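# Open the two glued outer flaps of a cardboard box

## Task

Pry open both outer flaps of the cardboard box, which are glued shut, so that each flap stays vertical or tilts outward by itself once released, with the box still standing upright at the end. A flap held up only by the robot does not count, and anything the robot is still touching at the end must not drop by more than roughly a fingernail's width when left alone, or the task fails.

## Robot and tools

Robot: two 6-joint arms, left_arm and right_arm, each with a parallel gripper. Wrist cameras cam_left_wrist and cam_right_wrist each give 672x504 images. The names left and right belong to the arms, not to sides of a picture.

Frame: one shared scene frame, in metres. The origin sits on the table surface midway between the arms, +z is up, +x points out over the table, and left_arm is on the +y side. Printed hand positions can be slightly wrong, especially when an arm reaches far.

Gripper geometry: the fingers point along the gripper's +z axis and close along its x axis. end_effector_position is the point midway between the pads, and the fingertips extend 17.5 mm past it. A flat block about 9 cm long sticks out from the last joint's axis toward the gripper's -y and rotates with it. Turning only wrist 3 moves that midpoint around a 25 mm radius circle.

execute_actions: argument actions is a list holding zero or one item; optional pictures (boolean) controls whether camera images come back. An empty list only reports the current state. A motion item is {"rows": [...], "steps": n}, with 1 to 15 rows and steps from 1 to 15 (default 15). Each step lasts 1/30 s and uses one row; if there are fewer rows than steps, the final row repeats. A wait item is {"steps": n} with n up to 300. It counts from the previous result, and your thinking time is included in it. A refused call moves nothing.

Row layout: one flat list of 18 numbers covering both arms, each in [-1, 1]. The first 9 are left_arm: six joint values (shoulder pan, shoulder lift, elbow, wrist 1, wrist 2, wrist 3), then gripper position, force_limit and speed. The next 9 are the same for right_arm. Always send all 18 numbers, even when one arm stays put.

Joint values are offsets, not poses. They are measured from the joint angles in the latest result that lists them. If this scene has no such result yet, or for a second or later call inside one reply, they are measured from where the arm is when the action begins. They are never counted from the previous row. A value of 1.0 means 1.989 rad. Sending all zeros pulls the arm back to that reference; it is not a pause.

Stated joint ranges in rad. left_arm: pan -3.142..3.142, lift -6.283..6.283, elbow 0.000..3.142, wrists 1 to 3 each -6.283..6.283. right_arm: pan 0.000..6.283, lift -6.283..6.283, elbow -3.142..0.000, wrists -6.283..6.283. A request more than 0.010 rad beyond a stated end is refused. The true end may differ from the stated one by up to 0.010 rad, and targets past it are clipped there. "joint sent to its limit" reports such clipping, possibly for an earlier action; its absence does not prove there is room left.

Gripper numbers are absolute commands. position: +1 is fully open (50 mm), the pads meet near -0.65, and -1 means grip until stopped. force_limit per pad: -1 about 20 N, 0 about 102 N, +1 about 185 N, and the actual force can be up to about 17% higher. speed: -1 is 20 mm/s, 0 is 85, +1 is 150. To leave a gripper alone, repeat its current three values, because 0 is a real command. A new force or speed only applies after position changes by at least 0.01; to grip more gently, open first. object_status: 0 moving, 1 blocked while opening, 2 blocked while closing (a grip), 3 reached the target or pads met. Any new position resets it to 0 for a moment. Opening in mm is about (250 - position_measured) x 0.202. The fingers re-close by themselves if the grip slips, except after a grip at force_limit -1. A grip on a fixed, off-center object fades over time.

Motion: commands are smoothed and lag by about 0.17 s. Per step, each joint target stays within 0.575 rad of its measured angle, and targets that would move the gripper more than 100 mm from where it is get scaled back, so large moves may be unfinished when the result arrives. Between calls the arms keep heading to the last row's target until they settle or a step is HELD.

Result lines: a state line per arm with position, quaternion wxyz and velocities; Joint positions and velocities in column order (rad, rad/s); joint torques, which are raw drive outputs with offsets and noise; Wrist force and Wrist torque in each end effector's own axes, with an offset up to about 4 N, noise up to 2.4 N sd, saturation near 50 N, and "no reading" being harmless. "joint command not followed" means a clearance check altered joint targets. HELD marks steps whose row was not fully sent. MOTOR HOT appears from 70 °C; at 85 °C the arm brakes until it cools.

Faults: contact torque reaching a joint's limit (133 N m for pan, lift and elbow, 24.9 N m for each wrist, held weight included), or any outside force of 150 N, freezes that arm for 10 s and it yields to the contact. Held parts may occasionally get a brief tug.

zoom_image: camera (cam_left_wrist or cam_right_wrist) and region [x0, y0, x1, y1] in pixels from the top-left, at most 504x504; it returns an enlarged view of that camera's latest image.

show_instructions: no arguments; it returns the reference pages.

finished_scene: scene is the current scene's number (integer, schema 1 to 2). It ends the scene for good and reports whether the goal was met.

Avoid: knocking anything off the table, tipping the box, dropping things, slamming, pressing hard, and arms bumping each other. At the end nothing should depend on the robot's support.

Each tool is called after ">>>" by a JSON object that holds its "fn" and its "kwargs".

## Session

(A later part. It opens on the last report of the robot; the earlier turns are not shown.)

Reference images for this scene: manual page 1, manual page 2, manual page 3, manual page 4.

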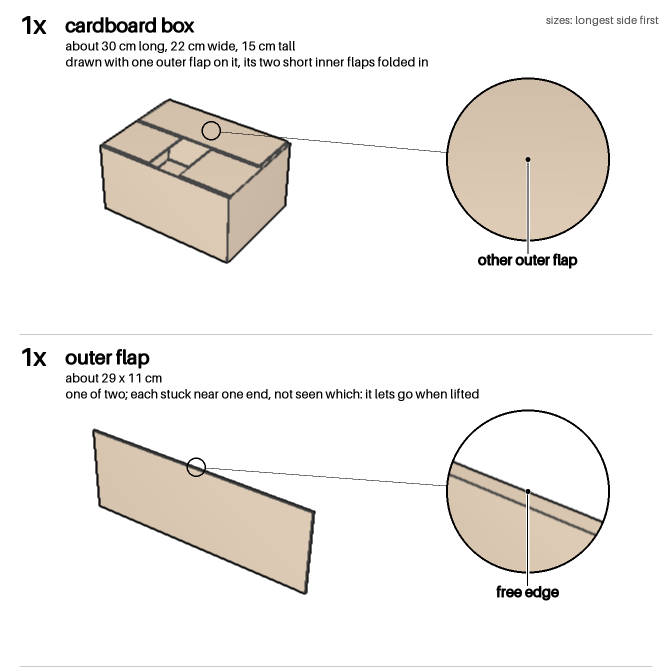

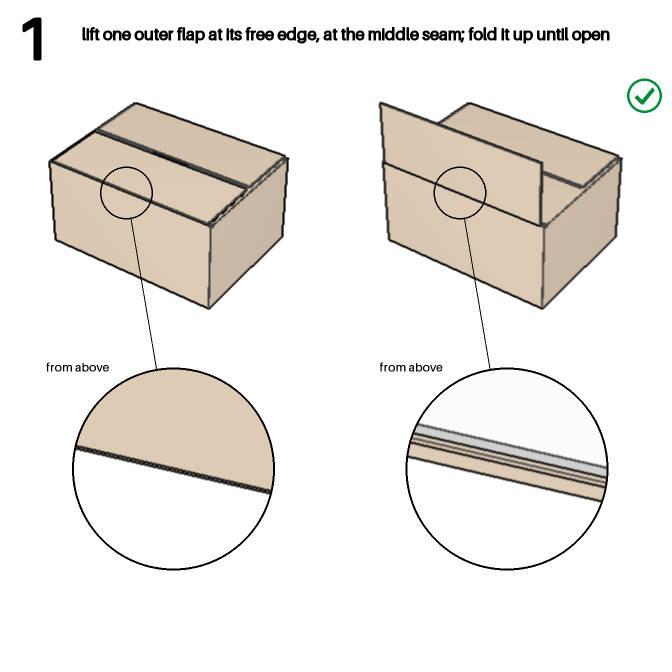

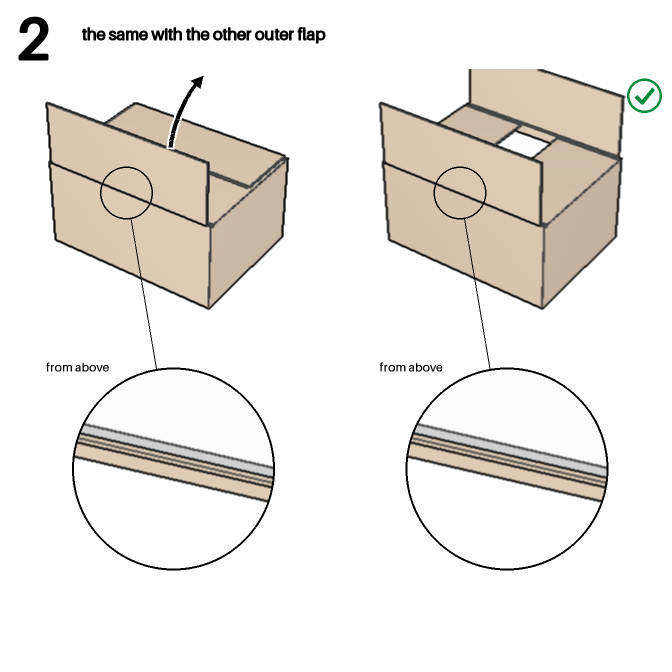

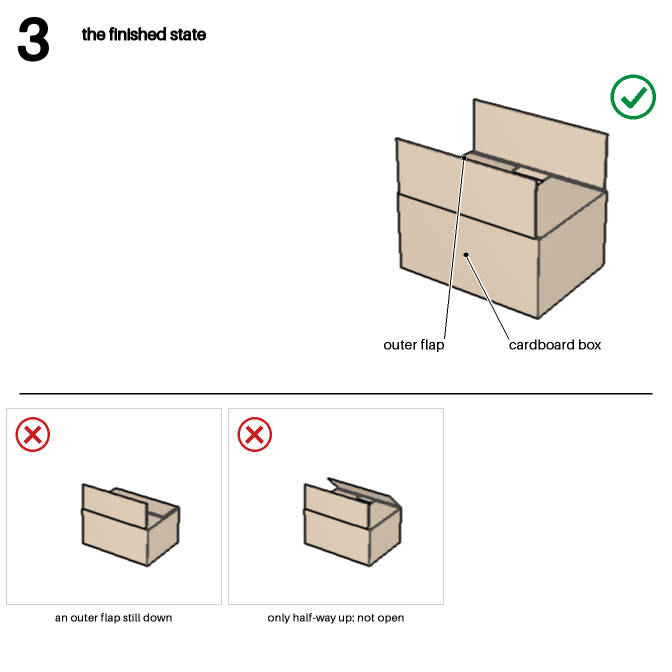

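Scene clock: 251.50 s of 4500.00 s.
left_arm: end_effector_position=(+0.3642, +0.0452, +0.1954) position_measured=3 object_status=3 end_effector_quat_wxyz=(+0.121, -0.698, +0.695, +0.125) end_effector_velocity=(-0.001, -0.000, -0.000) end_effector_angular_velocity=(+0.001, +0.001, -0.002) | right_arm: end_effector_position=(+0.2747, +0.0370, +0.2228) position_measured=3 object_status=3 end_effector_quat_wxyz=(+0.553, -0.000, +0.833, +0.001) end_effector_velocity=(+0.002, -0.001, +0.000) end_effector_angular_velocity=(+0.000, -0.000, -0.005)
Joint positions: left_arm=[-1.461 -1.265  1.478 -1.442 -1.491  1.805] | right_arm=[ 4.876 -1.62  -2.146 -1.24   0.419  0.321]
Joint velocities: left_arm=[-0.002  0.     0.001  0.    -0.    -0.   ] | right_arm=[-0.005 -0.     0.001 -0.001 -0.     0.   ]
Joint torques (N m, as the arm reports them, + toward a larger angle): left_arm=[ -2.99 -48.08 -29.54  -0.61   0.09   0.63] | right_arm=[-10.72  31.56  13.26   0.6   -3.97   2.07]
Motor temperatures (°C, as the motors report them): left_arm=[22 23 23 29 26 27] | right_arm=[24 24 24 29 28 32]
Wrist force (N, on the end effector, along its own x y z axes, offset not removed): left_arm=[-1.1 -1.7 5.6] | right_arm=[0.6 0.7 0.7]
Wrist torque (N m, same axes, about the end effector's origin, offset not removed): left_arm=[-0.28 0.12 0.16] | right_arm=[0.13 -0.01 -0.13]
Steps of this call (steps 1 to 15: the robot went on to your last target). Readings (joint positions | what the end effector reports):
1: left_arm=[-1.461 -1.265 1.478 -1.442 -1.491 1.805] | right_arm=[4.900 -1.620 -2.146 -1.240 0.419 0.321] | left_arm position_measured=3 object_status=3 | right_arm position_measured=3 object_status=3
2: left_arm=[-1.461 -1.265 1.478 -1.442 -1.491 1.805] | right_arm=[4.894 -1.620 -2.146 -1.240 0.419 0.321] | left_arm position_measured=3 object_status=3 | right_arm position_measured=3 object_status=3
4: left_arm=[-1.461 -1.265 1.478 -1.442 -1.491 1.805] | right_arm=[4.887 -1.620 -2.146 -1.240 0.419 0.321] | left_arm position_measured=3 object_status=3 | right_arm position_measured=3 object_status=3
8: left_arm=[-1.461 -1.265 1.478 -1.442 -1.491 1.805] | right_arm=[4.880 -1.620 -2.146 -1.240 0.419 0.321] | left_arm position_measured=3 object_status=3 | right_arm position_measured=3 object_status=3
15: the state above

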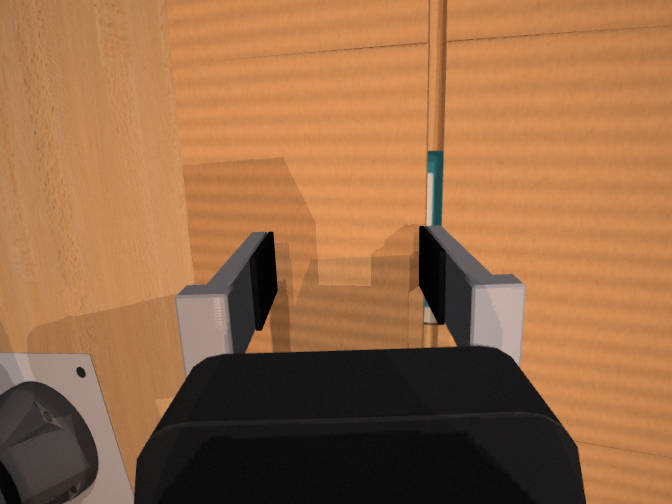

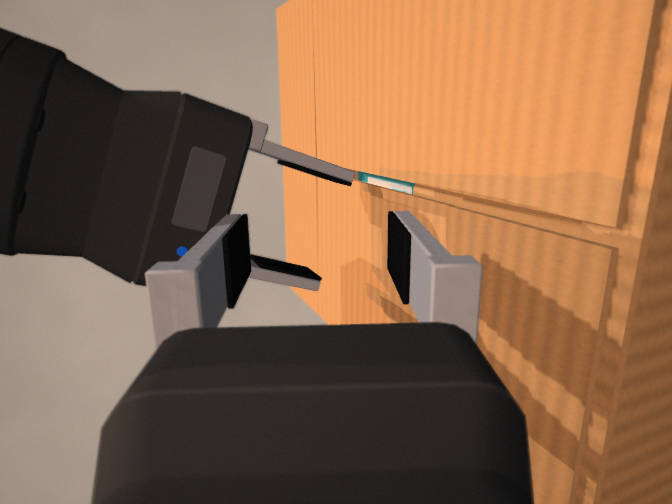

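>>> {"fn": "execute_actions", "kwargs": {"actions": [{"rows":[[0,0.00575,-0.0077,0.00195,0,0,1,0,0,0,-0.0262,-0.0193,0.0455,0,0,1,0,0],[0,0.00575,-0.0077,0.00195,0,0,1,0,0,0,-0.0262,-0.0193,0.0455,0,0,1,0,0],[0,0.00575,-0.0077,0.00195,0,0,1,0,0,0,-0.0262,-0.0193,0.0455,0,0,1,0,0],[0,0.00575,-0.0077,0.00195,0,0,1,0,0,0,-0.0262,-0.0193,0.0455,0,0,1,0,0],[0,0.00575,-0.0077,0.00195,0,0,1,0,0,0,-0.0262,-0.0193,0.0455,0,0,1,0,0],[0,0.0111,0.0108,-0.0218,0,0,1,0,0,0,-0.0262,-0.0193,0.0455,0,0,1,0,0]]}], "pictures": false}}

>>> {"fn": "execute_actions", "kwargs": {"actions": [{"steps":15}]}}

Scene clock: 264.70 s of 4500.00 s.
left_arm: end_effector_position=(+0.3654, +0.0406, +0.1784) position_measured=3 object_status=3 end_effector_quat_wxyz=(+0.121, -0.698, +0.695, +0.125) end_effector_velocity=(+0.000, -0.002, -0.018) end_effector_angular_velocity=(-0.002, -0.001, -0.000) | right_arm: end_effector_position=(+0.2747, +0.0370, +0.1944) position_measured=3 object_status=3 end_effector_quat_wxyz=(+0.553, -0.000, +0.833, +0.001) end_effector_velocity=(-0.000, -0.001, -0.009) end_effector_angular_velocity=(-0.003, +0.000, +0.001)
Joint positions: left_arm=[-1.461 -1.245  1.495 -1.48  -1.491  1.805] | right_arm=[ 4.876 -1.67  -2.183 -1.153  0.419  0.321]
Joint velocities: left_arm=[-0.001  0.013  0.031 -0.046 -0.    -0.   ] | right_arm=[ 0.    -0.015 -0.012  0.026  0.001 -0.002]
Joint torques (N m, as the arm reports them, + toward a larger angle): left_arm=[ -2.88 -30.08 -17.06  -4.5    0.11   0.74] | right_arm=[ 9.71 12.83 10.03  4.52 -2.51  2.32]
Motor temperatures (°C, as the motors report them): left_arm=[22 23 23 29 26 27] | right_arm=[24 24 24 29 28 32]
Wrist force (N, on the end effector, along its own x y z axes, offset not removed): left_arm=[-5.9 -0.1 -2.3] | right_arm=[-1.1 1.0 1.1]
Wrist torque (N m, same axes, about the end effector's origin, offset not removed): left_arm=[-0.13 0.07 0.10] | right_arm=[0.24 0.15 -0.01]
Steps of this call (steps 1 to 15: the robot went on to your last target; steps 16 to 90: nothing new was sent; then 9.70 s passed at rest; steps 91 to 105: all 15 steps of this action). Readings (joint positions | what the end effector reports):
91: left_arm=[-1.461 -1.265 1.478 -1.442 -1.491 1.805] | right_arm=[4.876 -1.620 -2.146 -1.240 0.419 0.321] | left_arm position_measured=3 object_status=3 | right_arm position_measured=3 object_status=3
92: left_arm=[-1.461 -1.264 1.477 -1.442 -1.491 1.805] | right_arm=[4.876 -1.622 -2.148 -1.237 0.419 0.321] | left_arm position_measured=3 object_status=3 | right_arm position_measured=3 object_status=3
94: left_arm=[-1.461 -1.261 1.472 -1.441 -1.491 1.805] | right_arm=[4.876 -1.640 -2.161 -1.210 0.419 0.321] | left_arm position_measured=3 object_status=3 | right_arm position_measured=3 object_status=3
98: left_arm=[-1.461 -1.254 1.474 -1.449 -1.491 1.805] | right_arm=[4.876 -1.660 -2.176 -1.171 0.419 0.321] | left_arm position_measured=3 object_status=3 | right_arm position_measured=3 object_status=3
105: the state above

Scene clock: 265.20 s of 4500.00 s.
left_arm: end_effector_position=(+0.3654, +0.0405, +0.1760) position_measured=3 object_status=3 end_effector_quat_wxyz=(+0.121, -0.698, +0.695, +0.125) end_effector_velocity=(-0.001, -0.001, -0.001) end_effector_angular_velocity=(+0.000, +0.000, -0.002) | right_arm: end_effector_position=(+0.2747, +0.0370, +0.1934) position_measured=3 object_status=3 end_effector_quat_wxyz=(+0.553, -0.000, +0.833, +0.001) end_effector_velocity=(+0.000, +0.000, +0.000) end_effector_angular_velocity=(+0.001, -0.000, +0.000)
Joint positions: left_arm=[-1.461 -1.243  1.499 -1.486 -1.491  1.805] | right_arm=[ 4.876 -1.672 -2.184 -1.15   0.419  0.321]
Joint velocities: left_arm=[-0.002  0.001  0.    -0.001 -0.     0.001] | right_arm=[-0.    -0.001  0.     0.001 -0.    -0.   ]
Joint torques (N m, as the arm reports them, + toward a larger angle): left_arm=[ -2.83 -16.43  -8.97  -5.25   0.15   0.67] | right_arm=[ 9.72  7.91  4.58  4.44 -1.4   2.47]
Motor temperatures (°C, as the motors report them): left_arm=[22 23 23 29 26 27] | right_arm=[24 24 24 29 28 32]
Wrist force (N, on the end effector, along its own x y z axes, offset not removed): left_arm=[-19.4 1.4 -23.0] | right_arm=[-13.5 -4.0 -6.8]
Wrist torque (N m, same axes, about the end effector's origin, offset not removed): left_arm=[-0.64 1.03 0.23] | right_arm=[-0.02 0.15 -0.10]
Steps of this call (steps 1 to 15: the robot went on to your last target). Readings (joint positions | what the end effector reports):
1: left_arm=[-1.461 -1.244 1.496 -1.481 -1.491 1.805] | right_arm=[4.876 -1.670 -2.183 -1.153 0.419 0.321] | left_arm position_measured=3 object_status=3 | right_arm position_measured=3 object_status=3
2: left_arm=[-1.461 -1.244 1.497 -1.482 -1.491 1.805] | right_arm=[4.876 -1.671 -2.184 -1.152 0.419 0.321] | left_arm position_measured=3 object_status=3 | right_arm position_measured=3 object_status=3
4: left_arm=[-1.461 -1.244 1.498 -1.484 -1.491 1.805] | right_arm=[4.876 -1.671 -2.184 -1.151 0.419 0.321] | left_arm position_measured=3 object_status=3 | right_arm position_measured=3 object_status=3
8: left_arm=[-1.461 -1.243 1.499 -1.485 -1.491 1.805] | right_arm=[4.876 -1.672 -2.184 -1.150 0.419 0.321] | left_arm position_measured=3 object_status=3 | right_arm position_measured=3 object_status=3
15: the state above
All arms were judged still, so your last target was given up. Only a new action makes them travel on or press farther. Fingers that are still opening or closing keep moving.

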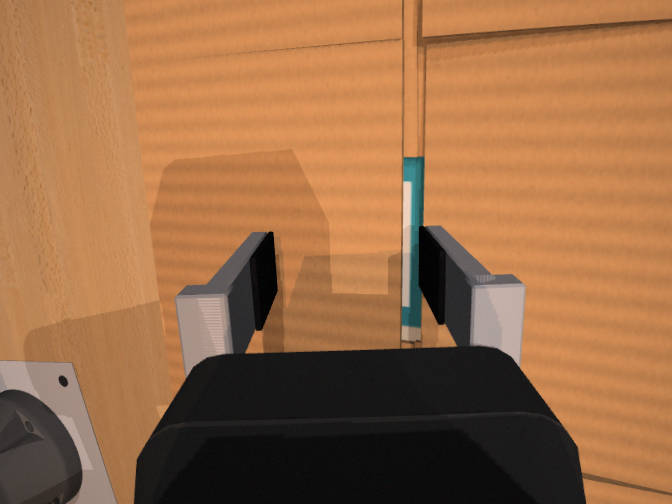

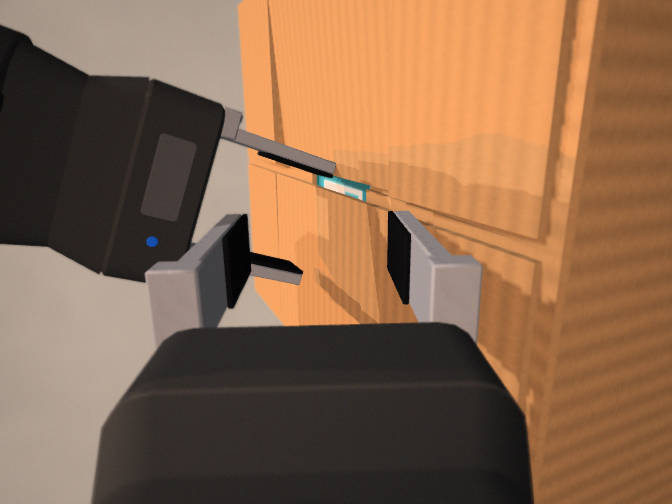

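>>> {"fn": "execute_actions", "kwargs": {"actions": [{"rows":[[0,-0.0076,0.0095,-0.0019,0,0,1,0,0,0,0,0,0,0,0,1,0,0]]}], "pictures": false}}

>>> {"fn": "execute_actions", "kwargs": {"actions": [{"steps":10}]}}

Scene clock: 273.83 s of 4500.00 s.
left_arm: end_effector_position=(+0.3639, +0.0465, +0.1765) position_measured=3 object_status=3 end_effector_quat_wxyz=(+0.121, -0.698, +0.695, +0.125) end_effector_velocity=(-0.000, +0.002, +0.000) end_effector_angular_velocity=(-0.001, -0.000, +0.000) | right_arm: end_effector_position=(+0.2747, +0.0370, +0.1933) position_measured=3 object_status=3 end_effector_quat_wxyz=(+0.553, -0.000, +0.833, +0.001) end_effector_velocity=(+0.000, -0.000, -0.001) end_effector_angular_velocity=(-0.001, -0.000, -0.001)
Joint positions: left_arm=[-1.461 -1.258  1.518 -1.489 -1.491  1.805] | right_arm=[ 4.876 -1.672 -2.184 -1.15   0.419  0.321]
Joint velocities: left_arm=[ 0.    -0.005  0.006 -0.002 -0.     0.   ] | right_arm=[-0.    -0.001 -0.001 -0.001  0.     0.001]
Joint torques (N m, as the arm reports them, + toward a larger angle): left_arm=[ -2.55 -40.44  -9.35  -1.57   0.16   0.55] | right_arm=[ 8.74 13.62 11.76  3.11  1.85  2.17]
Motor temperatures (°C, as the motors report them): left_arm=[22 23 23 29 26 27] | right_arm=[24 24 24 29 28 32]
Wrist force (N, on the end effector, along its own x y z axes, offset not removed): left_arm=[-4.2 -4.1 -11.9] | right_arm=[-12.8 -4.5 -8.7]
Wrist torque (N m, same axes, about the end effector's origin, offset not removed): left_arm=[-0.34 1.30 0.24] | right_arm=[-0.03 -0.05 -0.34]
Steps of this call (steps 1 to 90: nothing new was sent; then 5.13 s passed at rest; steps 91 to 105: all 15 steps of this action). Readings (joint positions | what the end effector reports):
91: left_arm=[-1.461 -1.243 1.499 -1.486 -1.491 1.805] | right_arm=[4.876 -1.672 -2.184 -1.150 0.419 0.321] | left_arm position_measured=3 object_status=3 | right_arm position_measured=3 object_status=3
92: left_arm=[-1.461 -1.244 1.501 -1.486 -1.491 1.805] | right_arm=[4.876 -1.672 -2.184 -1.150 0.419 0.321] | left_arm position_measured=3 object_status=3 | right_arm position_measured=3 object_status=3
94: left_arm=[-1.461 -1.249 1.507 -1.488 -1.491 1.805] | right_arm=[4.876 -1.672 -2.184 -1.150 0.419 0.321] | left_arm position_measured=3 object_status=3 | right_arm position_measured=3 object_status=3
98: left_arm=[-1.461 -1.255 1.514 -1.489 -1.491 1.805] | right_arm=[4.876 -1.672 -2.184 -1.150 0.419 0.321] | left_arm position_measured=3 object_status=3 | right_arm position_measured=3 object_status=3
105: the state above

Scene clock: 274.17 s of 4500.00 s.
left_arm: end_effector_position=(+0.3638, +0.0467, +0.1765) position_measured=3 object_status=3 end_effector_quat_wxyz=(+0.121, -0.698, +0.695, +0.125) end_effector_velocity=(+0.000, -0.000, +0.001) end_effector_angular_velocity=(-0.002, -0.001, +0.000) | right_arm: end_effector_position=(+0.2747, +0.0370, +0.1933) position_measured=3 object_status=3 end_effector_quat_wxyz=(+0.553, -0.000, +0.833, +0.001) end_effector_velocity=(+0.000, +0.000, +0.000) end_effector_angular_velocity=(+0.000, -0.001, -0.000)
Joint positions: left_arm=[-1.461 -1.258  1.518 -1.489 -1.491  1.805] | right_arm=[ 4.876 -1.672 -2.184 -1.15   0.419  0.321]
Joint velocities: left_arm=[ 0.    -0.    -0.002  0.     0.    -0.   ] | right_arm=[-0.    -0.     0.    -0.    -0.001  0.   ]
Joint torques (N m, as the arm reports them, + toward a larger angle): left_arm=[ -3.02 -41.29 -10.82  -0.76   0.15   0.65] | right_arm=[ 7.72 19.46 16.29  2.2   0.95  2.03]
Motor temperatures (°C, as the motors report them): left_arm=[22 23 23 29 26 27] | right_arm=[24 24 24 29 28 32]
Wrist force (N, on the end effector, along its own x y z axes, offset not removed): left_arm=[-1.4 -6.6 -8.8] | right_arm=[-10.8 -7.2 -7.5]
Wrist torque (N m, same axes, about the end effector's origin, offset not removed): left_arm=[-0.31 1.07 0.04] | right_arm=[-0.50 -0.35 -0.15]
Steps of this call (steps 1 to 10: the robot went on to your last target). Readings (joint positions | what the end effector reports):
1: left_arm=[-1.461 -1.258 1.518 -1.489 -1.491 1.805] | right_arm=[4.876 -1.672 -2.184 -1.150 0.419 0.321] | left_arm position_measured=3 object_status=3 | right_arm position_measured=3 object_status=3
2: left_arm=[-1.461 -1.258 1.518 -1.489 -1.491 1.805] | right_arm=[4.876 -1.672 -2.184 -1.150 0.419 0.321] | left_arm position_measured=3 object_status=3 | right_arm position_measured=3 object_status=3
4: left_arm=[-1.461 -1.258 1.518 -1.489 -1.491 1.805] | right_arm=[4.876 -1.672 -2.184 -1.150 0.419 0.321] | left_arm position_measured=3 object_status=3 | right_arm position_measured=3 object_status=3
8: left_arm=[-1.461 -1.258 1.518 -1.489 -1.491 1.805] | right_arm=[4.876 -1.672 -2.184 -1.150 0.419 0.321] | left_arm position_measured=3 object_status=3 | right_arm position_measured=3 object_status=3
10: the state above

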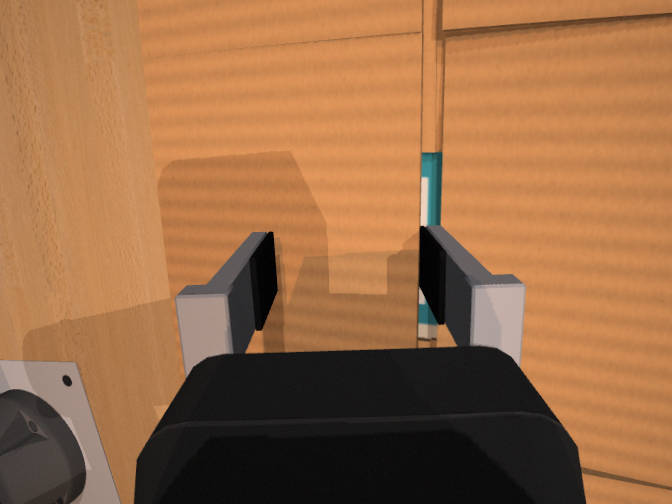

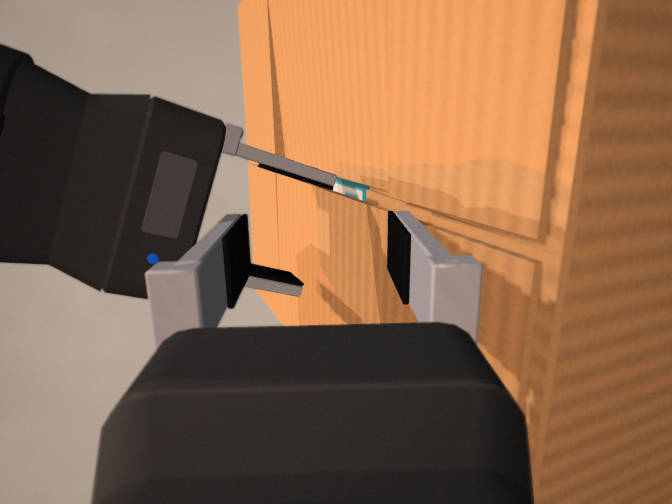

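>>> {"fn": "execute_actions", "kwargs": {"actions": [{"rows":[[0,-0.0017,0.0023,-0.0006,0,0,1,0,0,0,0,0,0,0,0,1,0,0],[0,-0.0017,0.0023,-0.0006,0,0,1,0,0,0,0,0,0,0,0,1,0,0],[0,-0.0017,0.0023,-0.0006,0,0,1,0,0,0,0,0,0,0,0,1,0,0],[0,-0.0033,-0.0005,0.0038,0,0,1,0,0,0,0,0,0,0,0,1,0,0],[0,-0.0049,-0.0034,0.0083,0,0,1,0,0,0,0,0,0,0,0,1,0,0],[0,-0.0066,-0.0062,0.0127,0,0,1,0,0,0,0,0,0,0,0,1,0,0],[0,-0.0082,-0.009,0.0171,0,0,1,0,0,0,0,0,0,0,0,1,0,0],[0,-0.0098,-0.0119,0.0216,0,0,1,0,0,0,0,0,0,0,0,1,0,0]]}], "pictures": false}}

>>> {"fn": "execute_actions", "kwargs": {"actions": [{"steps":8}]}}

>>> {"fn": "execute_actions", "kwargs": {"actions": [{"rows":[[0,-0.0006,0.0008,-0.0002,0,0,1,0,0,-0.0402,-0.0206,-0.0046,0.1151,-0.0083,-0.098,1,0,0]]}], "pictures": false}}

>>> {"fn": "execute_actions", "kwargs": {"actions": [{"steps":10}]}}

Scene clock: 284.57 s of 4500.00 s.
left_arm: end_effector_position=(+0.3630, +0.0500, +0.1929) position_measured=3 object_status=3 end_effector_quat_wxyz=(+0.121, -0.698, +0.695, +0.125) end_effector_velocity=(-0.001, +0.003, +0.020) end_effector_angular_velocity=(-0.001, +0.000, -0.002) | right_arm: end_effector_position=(+0.2747, +0.0371, +0.1934) position_measured=3 object_status=3 end_effector_quat_wxyz=(+0.553, -0.000, +0.833, +0.001) end_effector_velocity=(+0.000, +0.000, +0.000) end_effector_angular_velocity=(+0.000, -0.001, +0.000)
Joint positions: left_arm=[-1.461 -1.275  1.498 -1.452 -1.491  1.805] | right_arm=[ 4.876 -1.672 -2.184 -1.15   0.419  0.321]
Joint velocities: left_arm=[-0.001 -0.018 -0.028  0.045  0.     0.002] | right_arm=[-0.    -0.001  0.001  0.001 -0.001 -0.   ]
Joint torques (N m, as the arm reports them, + toward a larger angle): left_arm=[ -2.81 -50.64 -25.99   2.86   0.08   0.59] | right_arm=[ 6.51 20.69 16.41  2.23  0.12  2.23]
Motor temperatures (°C, as the motors report them): left_arm=[22 23 23 29 25 27] | right_arm=[24 24 24 29 28 32]
Wrist force (N, on the end effector, along its own x y z axes, offset not removed): left_arm=[12.0 -8.8 4.7] | right_arm=[-12.2 3.3 -7.5]
Wrist torque (N m, same axes, about the end effector's origin, offset not removed): left_arm=[0.16 0.01 -0.22] | right_arm=[-0.24 0.17 0.05]
Steps of this call (steps 1 to 15: the robot went on to your last target; steps 16 to 90: nothing new was sent; then 6.90 s passed at rest; steps 91 to 105: all 15 steps of this action). Readings (joint positions | what the end effector reports):
91: left_arm=[-1.461 -1.258 1.518 -1.489 -1.491 1.805] | right_arm=[4.876 -1.672 -2.184 -1.150 0.419 0.321] | left_arm position_measured=3 object_status=3 | right_arm position_measured=3 object_status=3
92: left_arm=[-1.461 -1.259 1.519 -1.489 -1.491 1.805] | right_arm=[4.876 -1.672 -2.184 -1.150 0.419 0.321] | left_arm position_measured=3 object_status=3 | right_arm position_measured=3 object_status=3
94: left_arm=[-1.461 -1.260 1.520 -1.490 -1.491 1.805] | right_arm=[4.876 -1.672 -2.184 -1.150 0.419 0.321] | left_arm position_measured=3 object_status=3 | right_arm position_measured=3 object_status=3
98: left_arm=[-1.461 -1.265 1.515 -1.479 -1.491 1.805] | right_arm=[4.876 -1.672 -2.184 -1.150 0.419 0.321] | left_arm position_measured=3 object_status=3 | right_arm position_measured=3 object_status=3
105: the state above

Scene clock: 284.83 s of 4500.00 s.
left_arm: end_effector_position=(+0.3629, +0.0504, +0.1951) position_measured=3 object_status=3 end_effector_quat_wxyz=(+0.121, -0.698, +0.695, +0.125) end_effector_velocity=(+0.000, +0.001, +0.003) end_effector_angular_velocity=(+0.002, +0.000, +0.001) | right_arm: end_effector_position=(+0.2747, +0.0371, +0.1934) position_measured=3 object_status=3 end_effector_quat_wxyz=(+0.553, -0.000, +0.833, +0.001) end_effector_velocity=(+0.000, +0.000, +0.000) end_effector_angular_velocity=(+0.001, +0.001, -0.000)
Joint positions: left_arm=[-1.461 -1.277  1.495 -1.447 -1.491  1.805] | right_arm=[ 4.876 -1.672 -2.184 -1.15   0.419  0.321]
Joint velocities: left_arm=[ 0.001 -0.002 -0.004  0.008  0.    -0.   ] | right_arm=[-0.  0.  0.  0.  0.  0.]
Joint torques (N m, as the arm reports them, + toward a larger angle): left_arm=[ -2.31 -51.93 -26.48   2.24   0.18   0.56] | right_arm=[ 6.64 20.3  11.72  3.01  1.03  2.  ]
Motor temperatures (°C, as the motors report them): left_arm=[22 23 23 29 25 27] | right_arm=[24 24 24 29 28 32]
Wrist force (N, on the end effector, along its own x y z axes, offset not removed): left_arm=[9.7 -11.7 7.6] | right_arm=[-10.2 3.5 -9.2]
Wrist torque (N m, same axes, about the end effector's origin, offset not removed): left_arm=[-0.01 0.49 -0.11] | right_arm=[-0.10 -0.29 -0.04]
Steps of this call (steps 1 to 8: the robot went on to your last target). Readings (joint positions | what the end effector reports):
1: left_arm=[-1.461 -1.276 1.497 -1.451 -1.491 1.805] | right_arm=[4.876 -1.672 -2.184 -1.150 0.419 0.321] | left_arm position_measured=3 object_status=3 | right_arm position_measured=3 object_status=3
2: left_arm=[-1.461 -1.276 1.497 -1.450 -1.491 1.805] | right_arm=[4.876 -1.672 -2.184 -1.150 0.419 0.321] | left_arm position_measured=3 object_status=3 | right_arm position_measured=3 object_status=3
4: left_arm=[-1.461 -1.277 1.496 -1.449 -1.491 1.805] | right_arm=[4.876 -1.672 -2.184 -1.150 0.419 0.321] | left_arm position_measured=3 object_status=3 | right_arm position_measured=3 object_status=3
8: the state above

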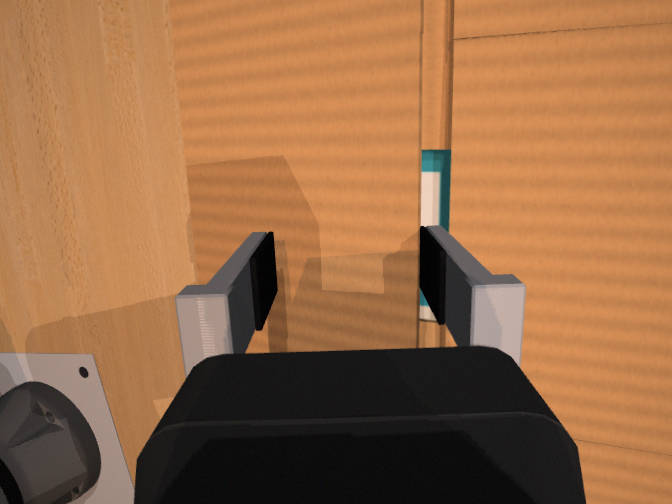

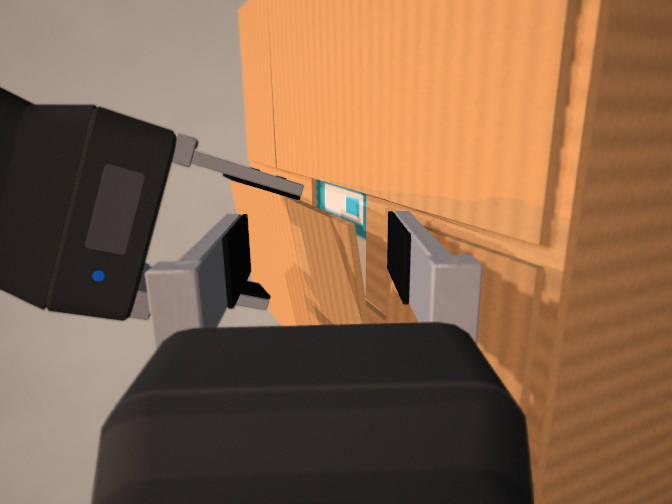

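Scene clock: 285.33 s of 4500.00 s.
left_arm: end_effector_position=(+0.3627, +0.0509, +0.1951) position_measured=3 object_status=3 end_effector_quat_wxyz=(+0.121, -0.698, +0.695, +0.125) end_effector_velocity=(+0.001, +0.000, +0.000) end_effector_angular_velocity=(-0.001, -0.000, +0.001) | right_arm: end_effector_position=(+0.3085, +0.0369, +0.1939) position_measured=3 object_status=3 end_effector_quat_wxyz=(+0.553, -0.000, +0.833, -0.000) end_effector_velocity=(+0.010, +0.002, +0.003) end_effector_angular_velocity=(+0.009, -0.002, +0.003)
Joint positions: left_arm=[-1.461 -1.279  1.496 -1.447 -1.491  1.805] | right_arm=[ 4.799 -1.711 -2.193 -0.932  0.403  0.134]
Joint velocities: left_arm=[ 0.001 -0.    -0.    -0.001  0.     0.   ] | right_arm=[-0.023 -0.011 -0.     0.081 -0.006 -0.065]
Joint torques (N m, as the arm reports them, + toward a larger angle): left_arm=[ -2.49 -47.38 -17.84  -3.62   0.09   0.56] | right_arm=[-12.83  16.92   9.95   5.47  -7.28  -2.41]
Motor temperatures (°C, as the motors report them): left_arm=[22 23 23 29 25 27] | right_arm=[24 24 24 29 28 32]
Wrist force (N, on the end effector, along its own x y z axes, offset not removed): left_arm=[0.2 -2.1 7.3] | right_arm=[6.8 -0.9 0.5]
Wrist torque (N m, same axes, about the end effector's origin, offset not removed): left_arm=[-0.12 -0.17 0.03] | right_arm=[-0.22 0.23 -0.08]
Steps of this call (steps 1 to 15: all 15 steps of this action). Readings (joint positions | what the end effector reports):
1: left_arm=[-1.461 -1.277 1.495 -1.447 -1.491 1.805] | right_arm=[4.876 -1.672 -2.184 -1.150 0.419 0.321] | left_arm position_measured=3 object_status=3 | right_arm position_measured=3 object_status=3
2: left_arm=[-1.461 -1.278 1.495 -1.447 -1.491 1.805] | right_arm=[4.873 -1.674 -2.185 -1.147 0.417 0.318] | left_arm position_measured=3 object_status=3 | right_arm position_measured=3 object_status=3
4: left_arm=[-1.461 -1.278 1.495 -1.447 -1.491 1.805] | right_arm=[4.848 -1.687 -2.188 -1.100 0.411 0.273] | left_arm position_measured=3 object_status=3 | right_arm position_measured=3 object_status=3
8: left_arm=[-1.461 -1.278 1.496 -1.447 -1.491 1.805] | right_arm=[4.815 -1.704 -2.192 -0.987 0.406 0.179] | left_arm position_measured=3 object_status=3 | right_arm position_measured=3 object_status=3
15: the state above

Scene clock: 285.67 s of 4500.00 s.
left_arm: end_effector_position=(+0.3627, +0.0509, +0.1951) position_measured=3 object_status=3 end_effector_quat_wxyz=(+0.121, -0.698, +0.695, +0.125) end_effector_velocity=(+0.001, +0.000, +0.000) end_effector_angular_velocity=(-0.001, -0.000, +0.001) | right_arm: end_effector_position=(+0.3098, +0.0370, +0.1942) position_measured=3 object_status=3 end_effector_quat_wxyz=(+0.553, -0.000, +0.833, +0.000) end_effector_velocity=(+0.001, +0.000, +0.001) end_effector_angular_velocity=(+0.004, +0.000, -0.000)
Joint positions: left_arm=[-1.461 -1.279  1.497 -1.448 -1.491  1.805] | right_arm=[ 4.797 -1.713 -2.193 -0.922  0.402  0.126]
Joint velocities: left_arm=[ 0.001 -0.    -0.001 -0.     0.     0.001] | right_arm=[-0.002  0.     0.001  0.006 -0.    -0.004]
Joint torques (N m, as the arm reports them, + toward a larger angle): left_arm=[ -2.7  -46.62 -17.93  -3.69   0.12   0.62] | right_arm=[-13.53  18.43  12.1    5.5   -7.12  -2.51]
Motor temperatures (°C, as the motors report them): left_arm=[22 23 23 29 25 27] | right_arm=[24 24 24 29 28 32]
Wrist force (N, on the end effector, along its own x y z axes, offset not removed): left_arm=[-0.3 -2.2 3.7] | right_arm=[7.7 -1.3 -4.2]
Wrist torque (N m, same axes, about the end effector's origin, offset not removed): left_arm=[-0.30 0.02 0.12] | right_arm=[-0.08 0.14 -0.07]
Steps of this call (steps 1 to 10: the robot went on to your last target). Readings (joint positions | what the end effector reports):
1: left_arm=[-1.461 -1.279 1.497 -1.447 -1.491 1.805] | right_arm=[4.799 -1.712 -2.193 -0.929 0.403 0.132] | left_arm position_measured=3 object_status=3 | right_arm position_measured=3 object_status=3
2: left_arm=[-1.461 -1.279 1.497 -1.448 -1.491 1.805] | right_arm=[4.798 -1.712 -2.193 -0.927 0.402 0.131] | left_arm position_measured=3 object_status=3 | right_arm position_measured=3 object_status=3
4: left_arm=[-1.461 -1.279 1.497 -1.448 -1.491 1.805] | right_arm=[4.798 -1.712 -2.193 -0.925 0.402 0.129] | left_arm position_measured=3 object_status=3 | right_arm position_measured=3 object_status=3
8: left_arm=[-1.461 -1.279 1.497 -1.448 -1.491 1.805] | right_arm=[4.797 -1.713 -2.193 -0.922 0.402 0.127] | left_arm position_measured=3 object_status=3 | right_arm position_measured=3 object_status=3
10: the state above

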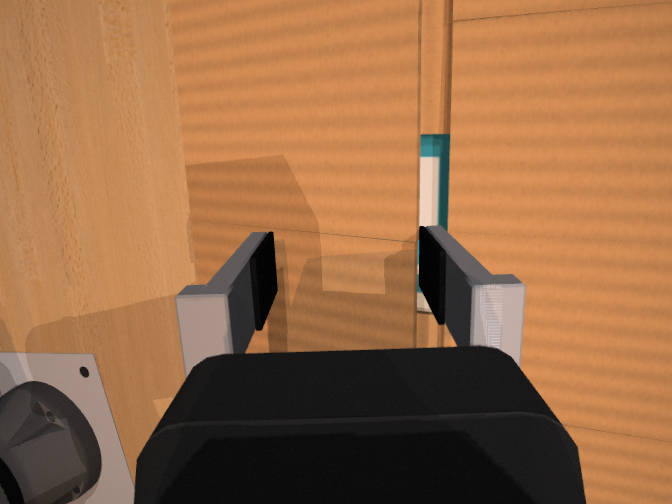

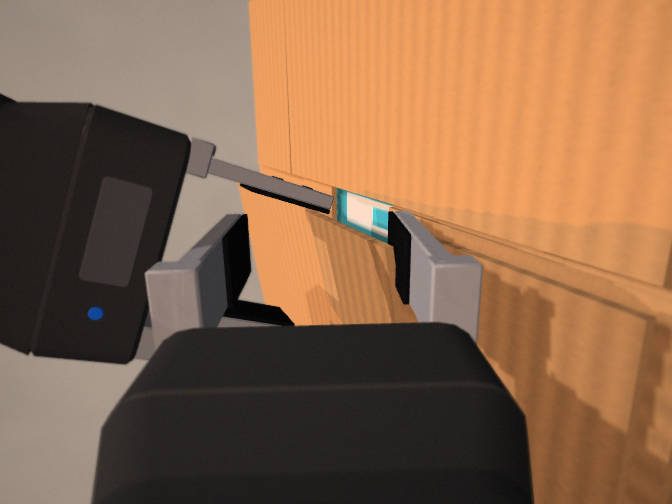

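>>> {"fn": "execute_actions", "kwargs": {"actions": [{"rows":[[0.03,-0.004,-0.0345,0.0382,0,0.03,1,0,0,0,0,0,0,0,0,1,0,0],[0.03,-0.004,-0.0345,0.0382,0,0.03,1,0,0,0,0,0,0,0,0,1,0,0],[0.03,-0.004,-0.0345,0.0382,0,0.03,1,0,0,0,0,0,0,0,0,1,0,0],[0.03,-0.004,-0.0345,0.0382,0,0.03,1,0,0,0,0,0,0,0,0,1,0,0],[0.03,-0.004,-0.0345,0.0382,0,0.03,1,0,0,0,0,0,0,0,0,1,0,0],[0.03,-0.004,-0.0345,0.0382,0,0.03,1,0,0,0,0,0,0,0,0,1,0,0],[0.03,-0.004,-0.0345,0.0382,0,0.03,1,0,0,0,0,0,0,0,0,1,0,0],[0.03,0.0895,-0.159,0.0695,0,0.03,1,0,0,0,0,0,0,0,0,1,0,0]]}], "pictures": false}}

>>> {"fn": "execute_actions", "kwargs": {"actions": [{"steps":20}]}}

Scene clock: 299.53 s of 4500.00 s.
left_arm: end_effector_position=(+0.4053, +0.0145, +0.2193) position_measured=3 object_status=3 end_effector_quat_wxyz=(+0.116, -0.697, +0.694, +0.136) end_effector_velocity=(+0.063, -0.163, +0.008) end_effector_angular_velocity=(-0.061, -0.013, +0.002) | right_arm: end_effector_position=(+0.3098, +0.0370, +0.1942) position_measured=3 object_status=3 end_effector_quat_wxyz=(+0.553, -0.000, +0.833, +0.000) end_effector_velocity=(-0.000, +0.000, +0.000) end_effector_angular_velocity=(+0.001, +0.000, +0.000)
Joint positions: left_arm=[-1.403 -1.15   1.255 -1.326 -1.491  1.863] | right_arm=[ 4.797 -1.713 -2.194 -0.922  0.402  0.126]
Joint velocities: left_arm=[ 0.018  0.388 -0.581  0.129 -0.     0.017] | right_arm=[ 0.     0.     0.001 -0.001  0.     0.001]
Joint torques (N m, as the arm reports them, + toward a larger angle): left_arm=[  7.69 -46.91 -21.77   0.17   3.09   2.3 ] | right_arm=[ 9.35 26.09 16.05  0.99 -2.51  2.1 ]
Motor temperatures (°C, as the motors report them): left_arm=[22 23 23 29 25 27] | right_arm=[24 24 24 29 28 32]
Wrist force (N, on the end effector, along its own x y z axes, offset not removed): left_arm=[0.3 -5.7 0.5] | right_arm=[1.4 2.0 1.4]
Wrist torque (N m, same axes, about the end effector's origin, offset not removed): left_arm=[-0.82 0.20 -0.02] | right_arm=[0.04 0.56 -0.09]
Steps of this call (steps 1 to 30: the robot went on to your last target; steps 31 to 90: nothing new was sent; then 10.37 s passed at rest; steps 91 to 105: all 15 steps of this action). Readings (joint positions | what the end effector reports):
91: left_arm=[-1.461 -1.279 1.497 -1.448 -1.491 1.805] | right_arm=[4.797 -1.713 -2.194 -0.921 0.402 0.126] | left_arm position_measured=3 object_status=3 | right_arm position_measured=3 object_status=3
92: left_arm=[-1.458 -1.279 1.494 -1.444 -1.491 1.808] | right_arm=[4.797 -1.713 -2.194 -0.921 0.402 0.126] | left_arm position_measured=3 object_status=3 | right_arm position_measured=3 object_status=3
94: left_arm=[-1.438 -1.282 1.471 -1.420 -1.491 1.827] | right_arm=[4.797 -1.713 -2.194 -0.921 0.402 0.126] | left_arm position_measured=3 object_status=3 | right_arm position_measured=3 object_status=3
98: left_arm=[-1.414 -1.285 1.443 -1.389 -1.491 1.851] | right_arm=[4.797 -1.713 -2.194 -0.921 0.402 0.126] | left_arm position_measured=3 object_status=3 | right_arm position_measured=3 object_status=3
105: the state above

Scene clock: 300.20 s of 4500.00 s.
left_arm: end_effector_position=(+0.4132, -0.0060, +0.2201) position_measured=3 object_status=3 end_effector_quat_wxyz=(+0.113, -0.698, +0.695, +0.132) end_effector_velocity=(+0.001, -0.001, +0.000) end_effector_angular_velocity=(-0.001, -0.000, +0.002) | right_arm: end_effector_position=(+0.3098, +0.0370, +0.1942) position_measured=3 object_status=3 end_effector_quat_wxyz=(+0.553, -0.000, +0.833, +0.000) end_effector_velocity=(-0.000, -0.000, +0.000) end_effector_angular_velocity=(-0.000, +0.000, +0.000)
Joint positions: left_arm=[-1.401 -1.101  1.181 -1.309 -1.491  1.865] | right_arm=[ 4.797 -1.713 -2.194 -0.922  0.402  0.126]
Joint velocities: left_arm=[ 0.001  0.002 -0.004  0.001 -0.    -0.   ] | right_arm=[ 0.     0.001 -0.001 -0.001  0.    -0.001]
Joint torques (N m, as the arm reports them, + toward a larger angle): left_arm=[  4.94 -39.76 -29.4   -0.42   3.14   2.13] | right_arm=[ 8.89 36.05 20.68  0.68 -1.43  2.22]
Motor temperatures (°C, as the motors report them): left_arm=[22 23 23 29 25 27] | right_arm=[24 24 24 29 28 32]
Wrist force (N, on the end effector, along its own x y z axes, offset not removed): left_arm=[0.6 -0.1 3.8] | right_arm=[3.6 1.9 2.4]
Wrist torque (N m, same axes, about the end effector's origin, offset not removed): left_arm=[-0.01 -0.20 0.04] | right_arm=[0.23 0.09 -0.10]
Steps of this call (steps 1 to 20: the robot went on to your last target). Readings (joint positions | what the end effector reports):
1: left_arm=[-1.403 -1.139 1.238 -1.322 -1.491 1.863] | right_arm=[4.797 -1.713 -2.194 -0.922 0.402 0.126] | left_arm position_measured=3 object_status=3 | right_arm position_measured=3 object_status=3
2: left_arm=[-1.402 -1.130 1.225 -1.319 -1.491 1.863] | right_arm=[4.797 -1.713 -2.194 -0.922 0.402 0.126] | left_arm position_measured=3 object_status=3 | right_arm position_measured=3 object_status=3
4: left_arm=[-1.402 -1.118 1.207 -1.315 -1.491 1.864] | right_arm=[4.797 -1.713 -2.194 -0.922 0.402 0.126] | left_arm position_measured=3 object_status=3 | right_arm position_measured=3 object_status=3
8: left_arm=[-1.401 -1.107 1.190 -1.311 -1.491 1.864] | right_arm=[4.797 -1.713 -2.194 -0.922 0.402 0.126] | left_arm position_measured=3 object_status=3 | right_arm position_measured=3 object_status=3
20: the state above

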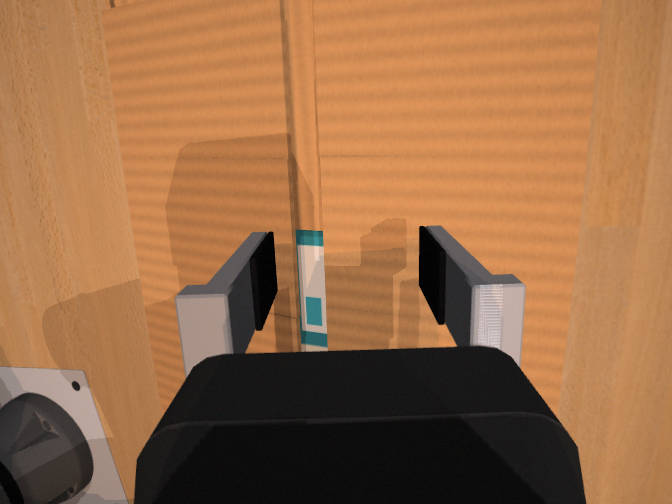

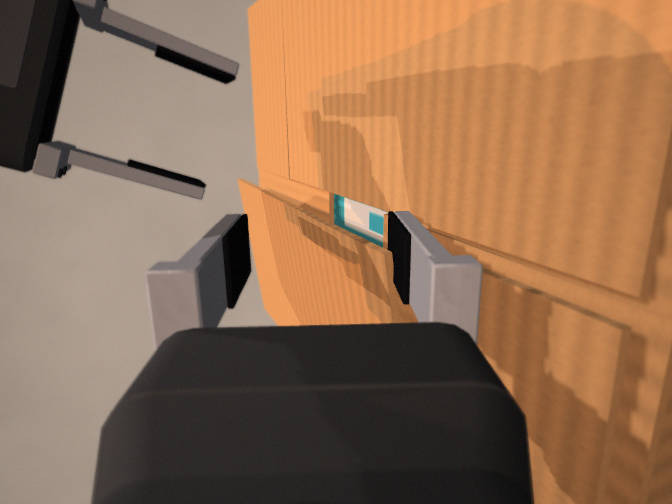

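>>> {"fn": "execute_actions", "kwargs": {"actions": [{"rows":[[0,0.0269,0.0231,-0.05,0,0,-0.6,0,1,0,0,0,0,0,0,1,0,0]]}], "pictures": false}}

>>> {"fn": "execute_actions", "kwargs": {"actions": [{"steps":15}], "pictures": false}}

Scene clock: 309.00 s of 4500.00 s.
left_arm: end_effector_position=(+0.4177, -0.0197, +0.1725) position_measured=242 object_status=0 end_effector_quat_wxyz=(+0.113, -0.698, +0.695, +0.132) end_effector_velocity=(+0.002, -0.004, -0.012) end_effector_angular_velocity=(-0.005, -0.001, +0.001) | right_arm: end_effector_position=(+0.3098, +0.0370, +0.1942) position_measured=3 object_status=3 end_effector_quat_wxyz=(+0.553, -0.000, +0.833, +0.000) end_effector_velocity=(+0.000, +0.000, +0.000) end_effector_angular_velocity=(+0.001, -0.001, +0.000)
Joint positions: left_arm=[-1.401 -1.049  1.225 -1.405 -1.491  1.865] | right_arm=[ 4.797 -1.713 -2.193 -0.922  0.402  0.126]
Joint velocities: left_arm=[ 0.002  0.014  0.01  -0.029 -0.     0.   ] | right_arm=[ 0.    -0.     0.001  0.001 -0.001 -0.   ]
Joint torques (N m, as the arm reports them, + toward a larger angle): left_arm=[ -2.02 -37.38 -15.75  -4.62   1.91   1.89] | right_arm=[10.44 32.17 27.36  0.96 -2.33  2.24]
Motor temperatures (°C, as the motors report them): left_arm=[22 23 23 29 26 27] | right_arm=[24 24 24 29 28 32]
Wrist force (N, on the end effector, along its own x y z axes, offset not removed): left_arm=[-7.6 -0.6 -5.9] | right_arm=[4.8 1.4 4.8]
Wrist torque (N m, same axes, about the end effector's origin, offset not removed): left_arm=[-0.35 -0.06 0.07] | right_arm=[0.06 -0.11 -0.28]
Steps of this call (steps 1 to 15: the robot went on to your last target; steps 16 to 90: nothing new was sent; then 5.30 s passed at rest; steps 91 to 105: all 15 steps of this action). Readings (joint positions | what the end effector reports):
91: left_arm=[-1.401 -1.101 1.180 -1.309 -1.491 1.865] | right_arm=[4.797 -1.713 -2.193 -0.922 0.402 0.126] | left_arm position_measured=6 object_status=0 | right_arm position_measured=3 object_status=3
92: left_arm=[-1.401 -1.098 1.183 -1.312 -1.491 1.865] | right_arm=[4.797 -1.713 -2.193 -0.922 0.402 0.126] | left_arm position_measured=31 object_status=0 | right_arm position_measured=3 object_status=3
94: left_arm=[-1.401 -1.080 1.198 -1.343 -1.491 1.865] | right_arm=[4.797 -1.713 -2.193 -0.922 0.402 0.126] | left_arm position_measured=80 object_status=0 | right_arm position_measured=3 object_status=3
98: left_arm=[-1.401 -1.059 1.217 -1.385 -1.491 1.865] | right_arm=[4.797 -1.713 -2.193 -0.922 0.402 0.126] | left_arm position_measured=179 object_status=0 | right_arm position_measured=3 object_status=3
105: the state above

Scene clock: 309.50 s of 4500.00 s.
left_arm: end_effector_position=(+0.4178, -0.0202, +0.1707) position_measured=242 object_status=3 end_effector_quat_wxyz=(+0.113, -0.698, +0.695, +0.132) end_effector_velocity=(-0.000, +0.000, -0.001) end_effector_angular_velocity=(+0.002, +0.000, -0.000) | right_arm: end_effector_position=(+0.3098, +0.0370, +0.1942) position_measured=3 object_status=3 end_effector_quat_wxyz=(+0.553, -0.000, +0.833, +0.000) end_effector_velocity=(+0.000, +0.000, +0.000) end_effector_angular_velocity=(+0.001, -0.000, +0.000)
Joint positions: left_arm=[-1.401 -1.048  1.227 -1.409 -1.491  1.865] | right_arm=[ 4.797 -1.713 -2.193 -0.922  0.402  0.126]
Joint velocities: left_arm=[-0.001  0.001  0.002 -0.001  0.    -0.001] | right_arm=[ 0.     0.     0.001  0.    -0.     0.   ]
Joint torques (N m, as the arm reports them, + toward a larger angle): left_arm=[ -6.95 -15.09  -6.78  -6.94   0.66   1.57] | right_arm=[ 9.65 25.36 24.4   1.36 -2.24  2.04]
Motor temperatures (°C, as the motors report them): left_arm=[22 23 23 29 26 27] | right_arm=[24 24 24 29 28 32]
Wrist force (N, on the end effector, along its own x y z axes, offset not removed): left_arm=[-24.8 7.6 -36.2] | right_arm=[3.8 -2.4 5.7]
Wrist torque (N m, same axes, about the end effector's origin, offset not removed): left_arm=[-0.02 -0.15 0.22] | right_arm=[-0.16 0.07 -0.09]
Steps of this call (steps 1 to 15: the robot went on to your last target). Readings (joint positions | what the end effector reports):
1: left_arm=[-1.401 -1.049 1.225 -1.406 -1.491 1.865] | right_arm=[4.797 -1.713 -2.193 -0.922 0.402 0.126] | left_arm position_measured=242 object_status=0 | right_arm position_measured=3 object_status=3
2: left_arm=[-1.401 -1.049 1.226 -1.406 -1.491 1.865] | right_arm=[4.797 -1.713 -2.193 -0.922 0.402 0.126] | left_arm position_measured=242 object_status=3 | right_arm position_measured=3 object_status=3
4: left_arm=[-1.401 -1.048 1.226 -1.407 -1.491 1.865] | right_arm=[4.797 -1.713 -2.193 -0.922 0.402 0.126] | left_arm position_measured=242 object_status=3 | right_arm position_measured=3 object_status=3
8: left_arm=[-1.401 -1.048 1.226 -1.408 -1.491 1.865] | right_arm=[4.797 -1.713 -2.193 -0.922 0.402 0.126] | left_arm position_measured=242 object_status=3 | right_arm position_measured=3 object_status=3
15: the state above
All arms were judged still, so your last target was given up. Only a new action makes them travel on or press farther. Fingers that are still opening or closing keep moving.


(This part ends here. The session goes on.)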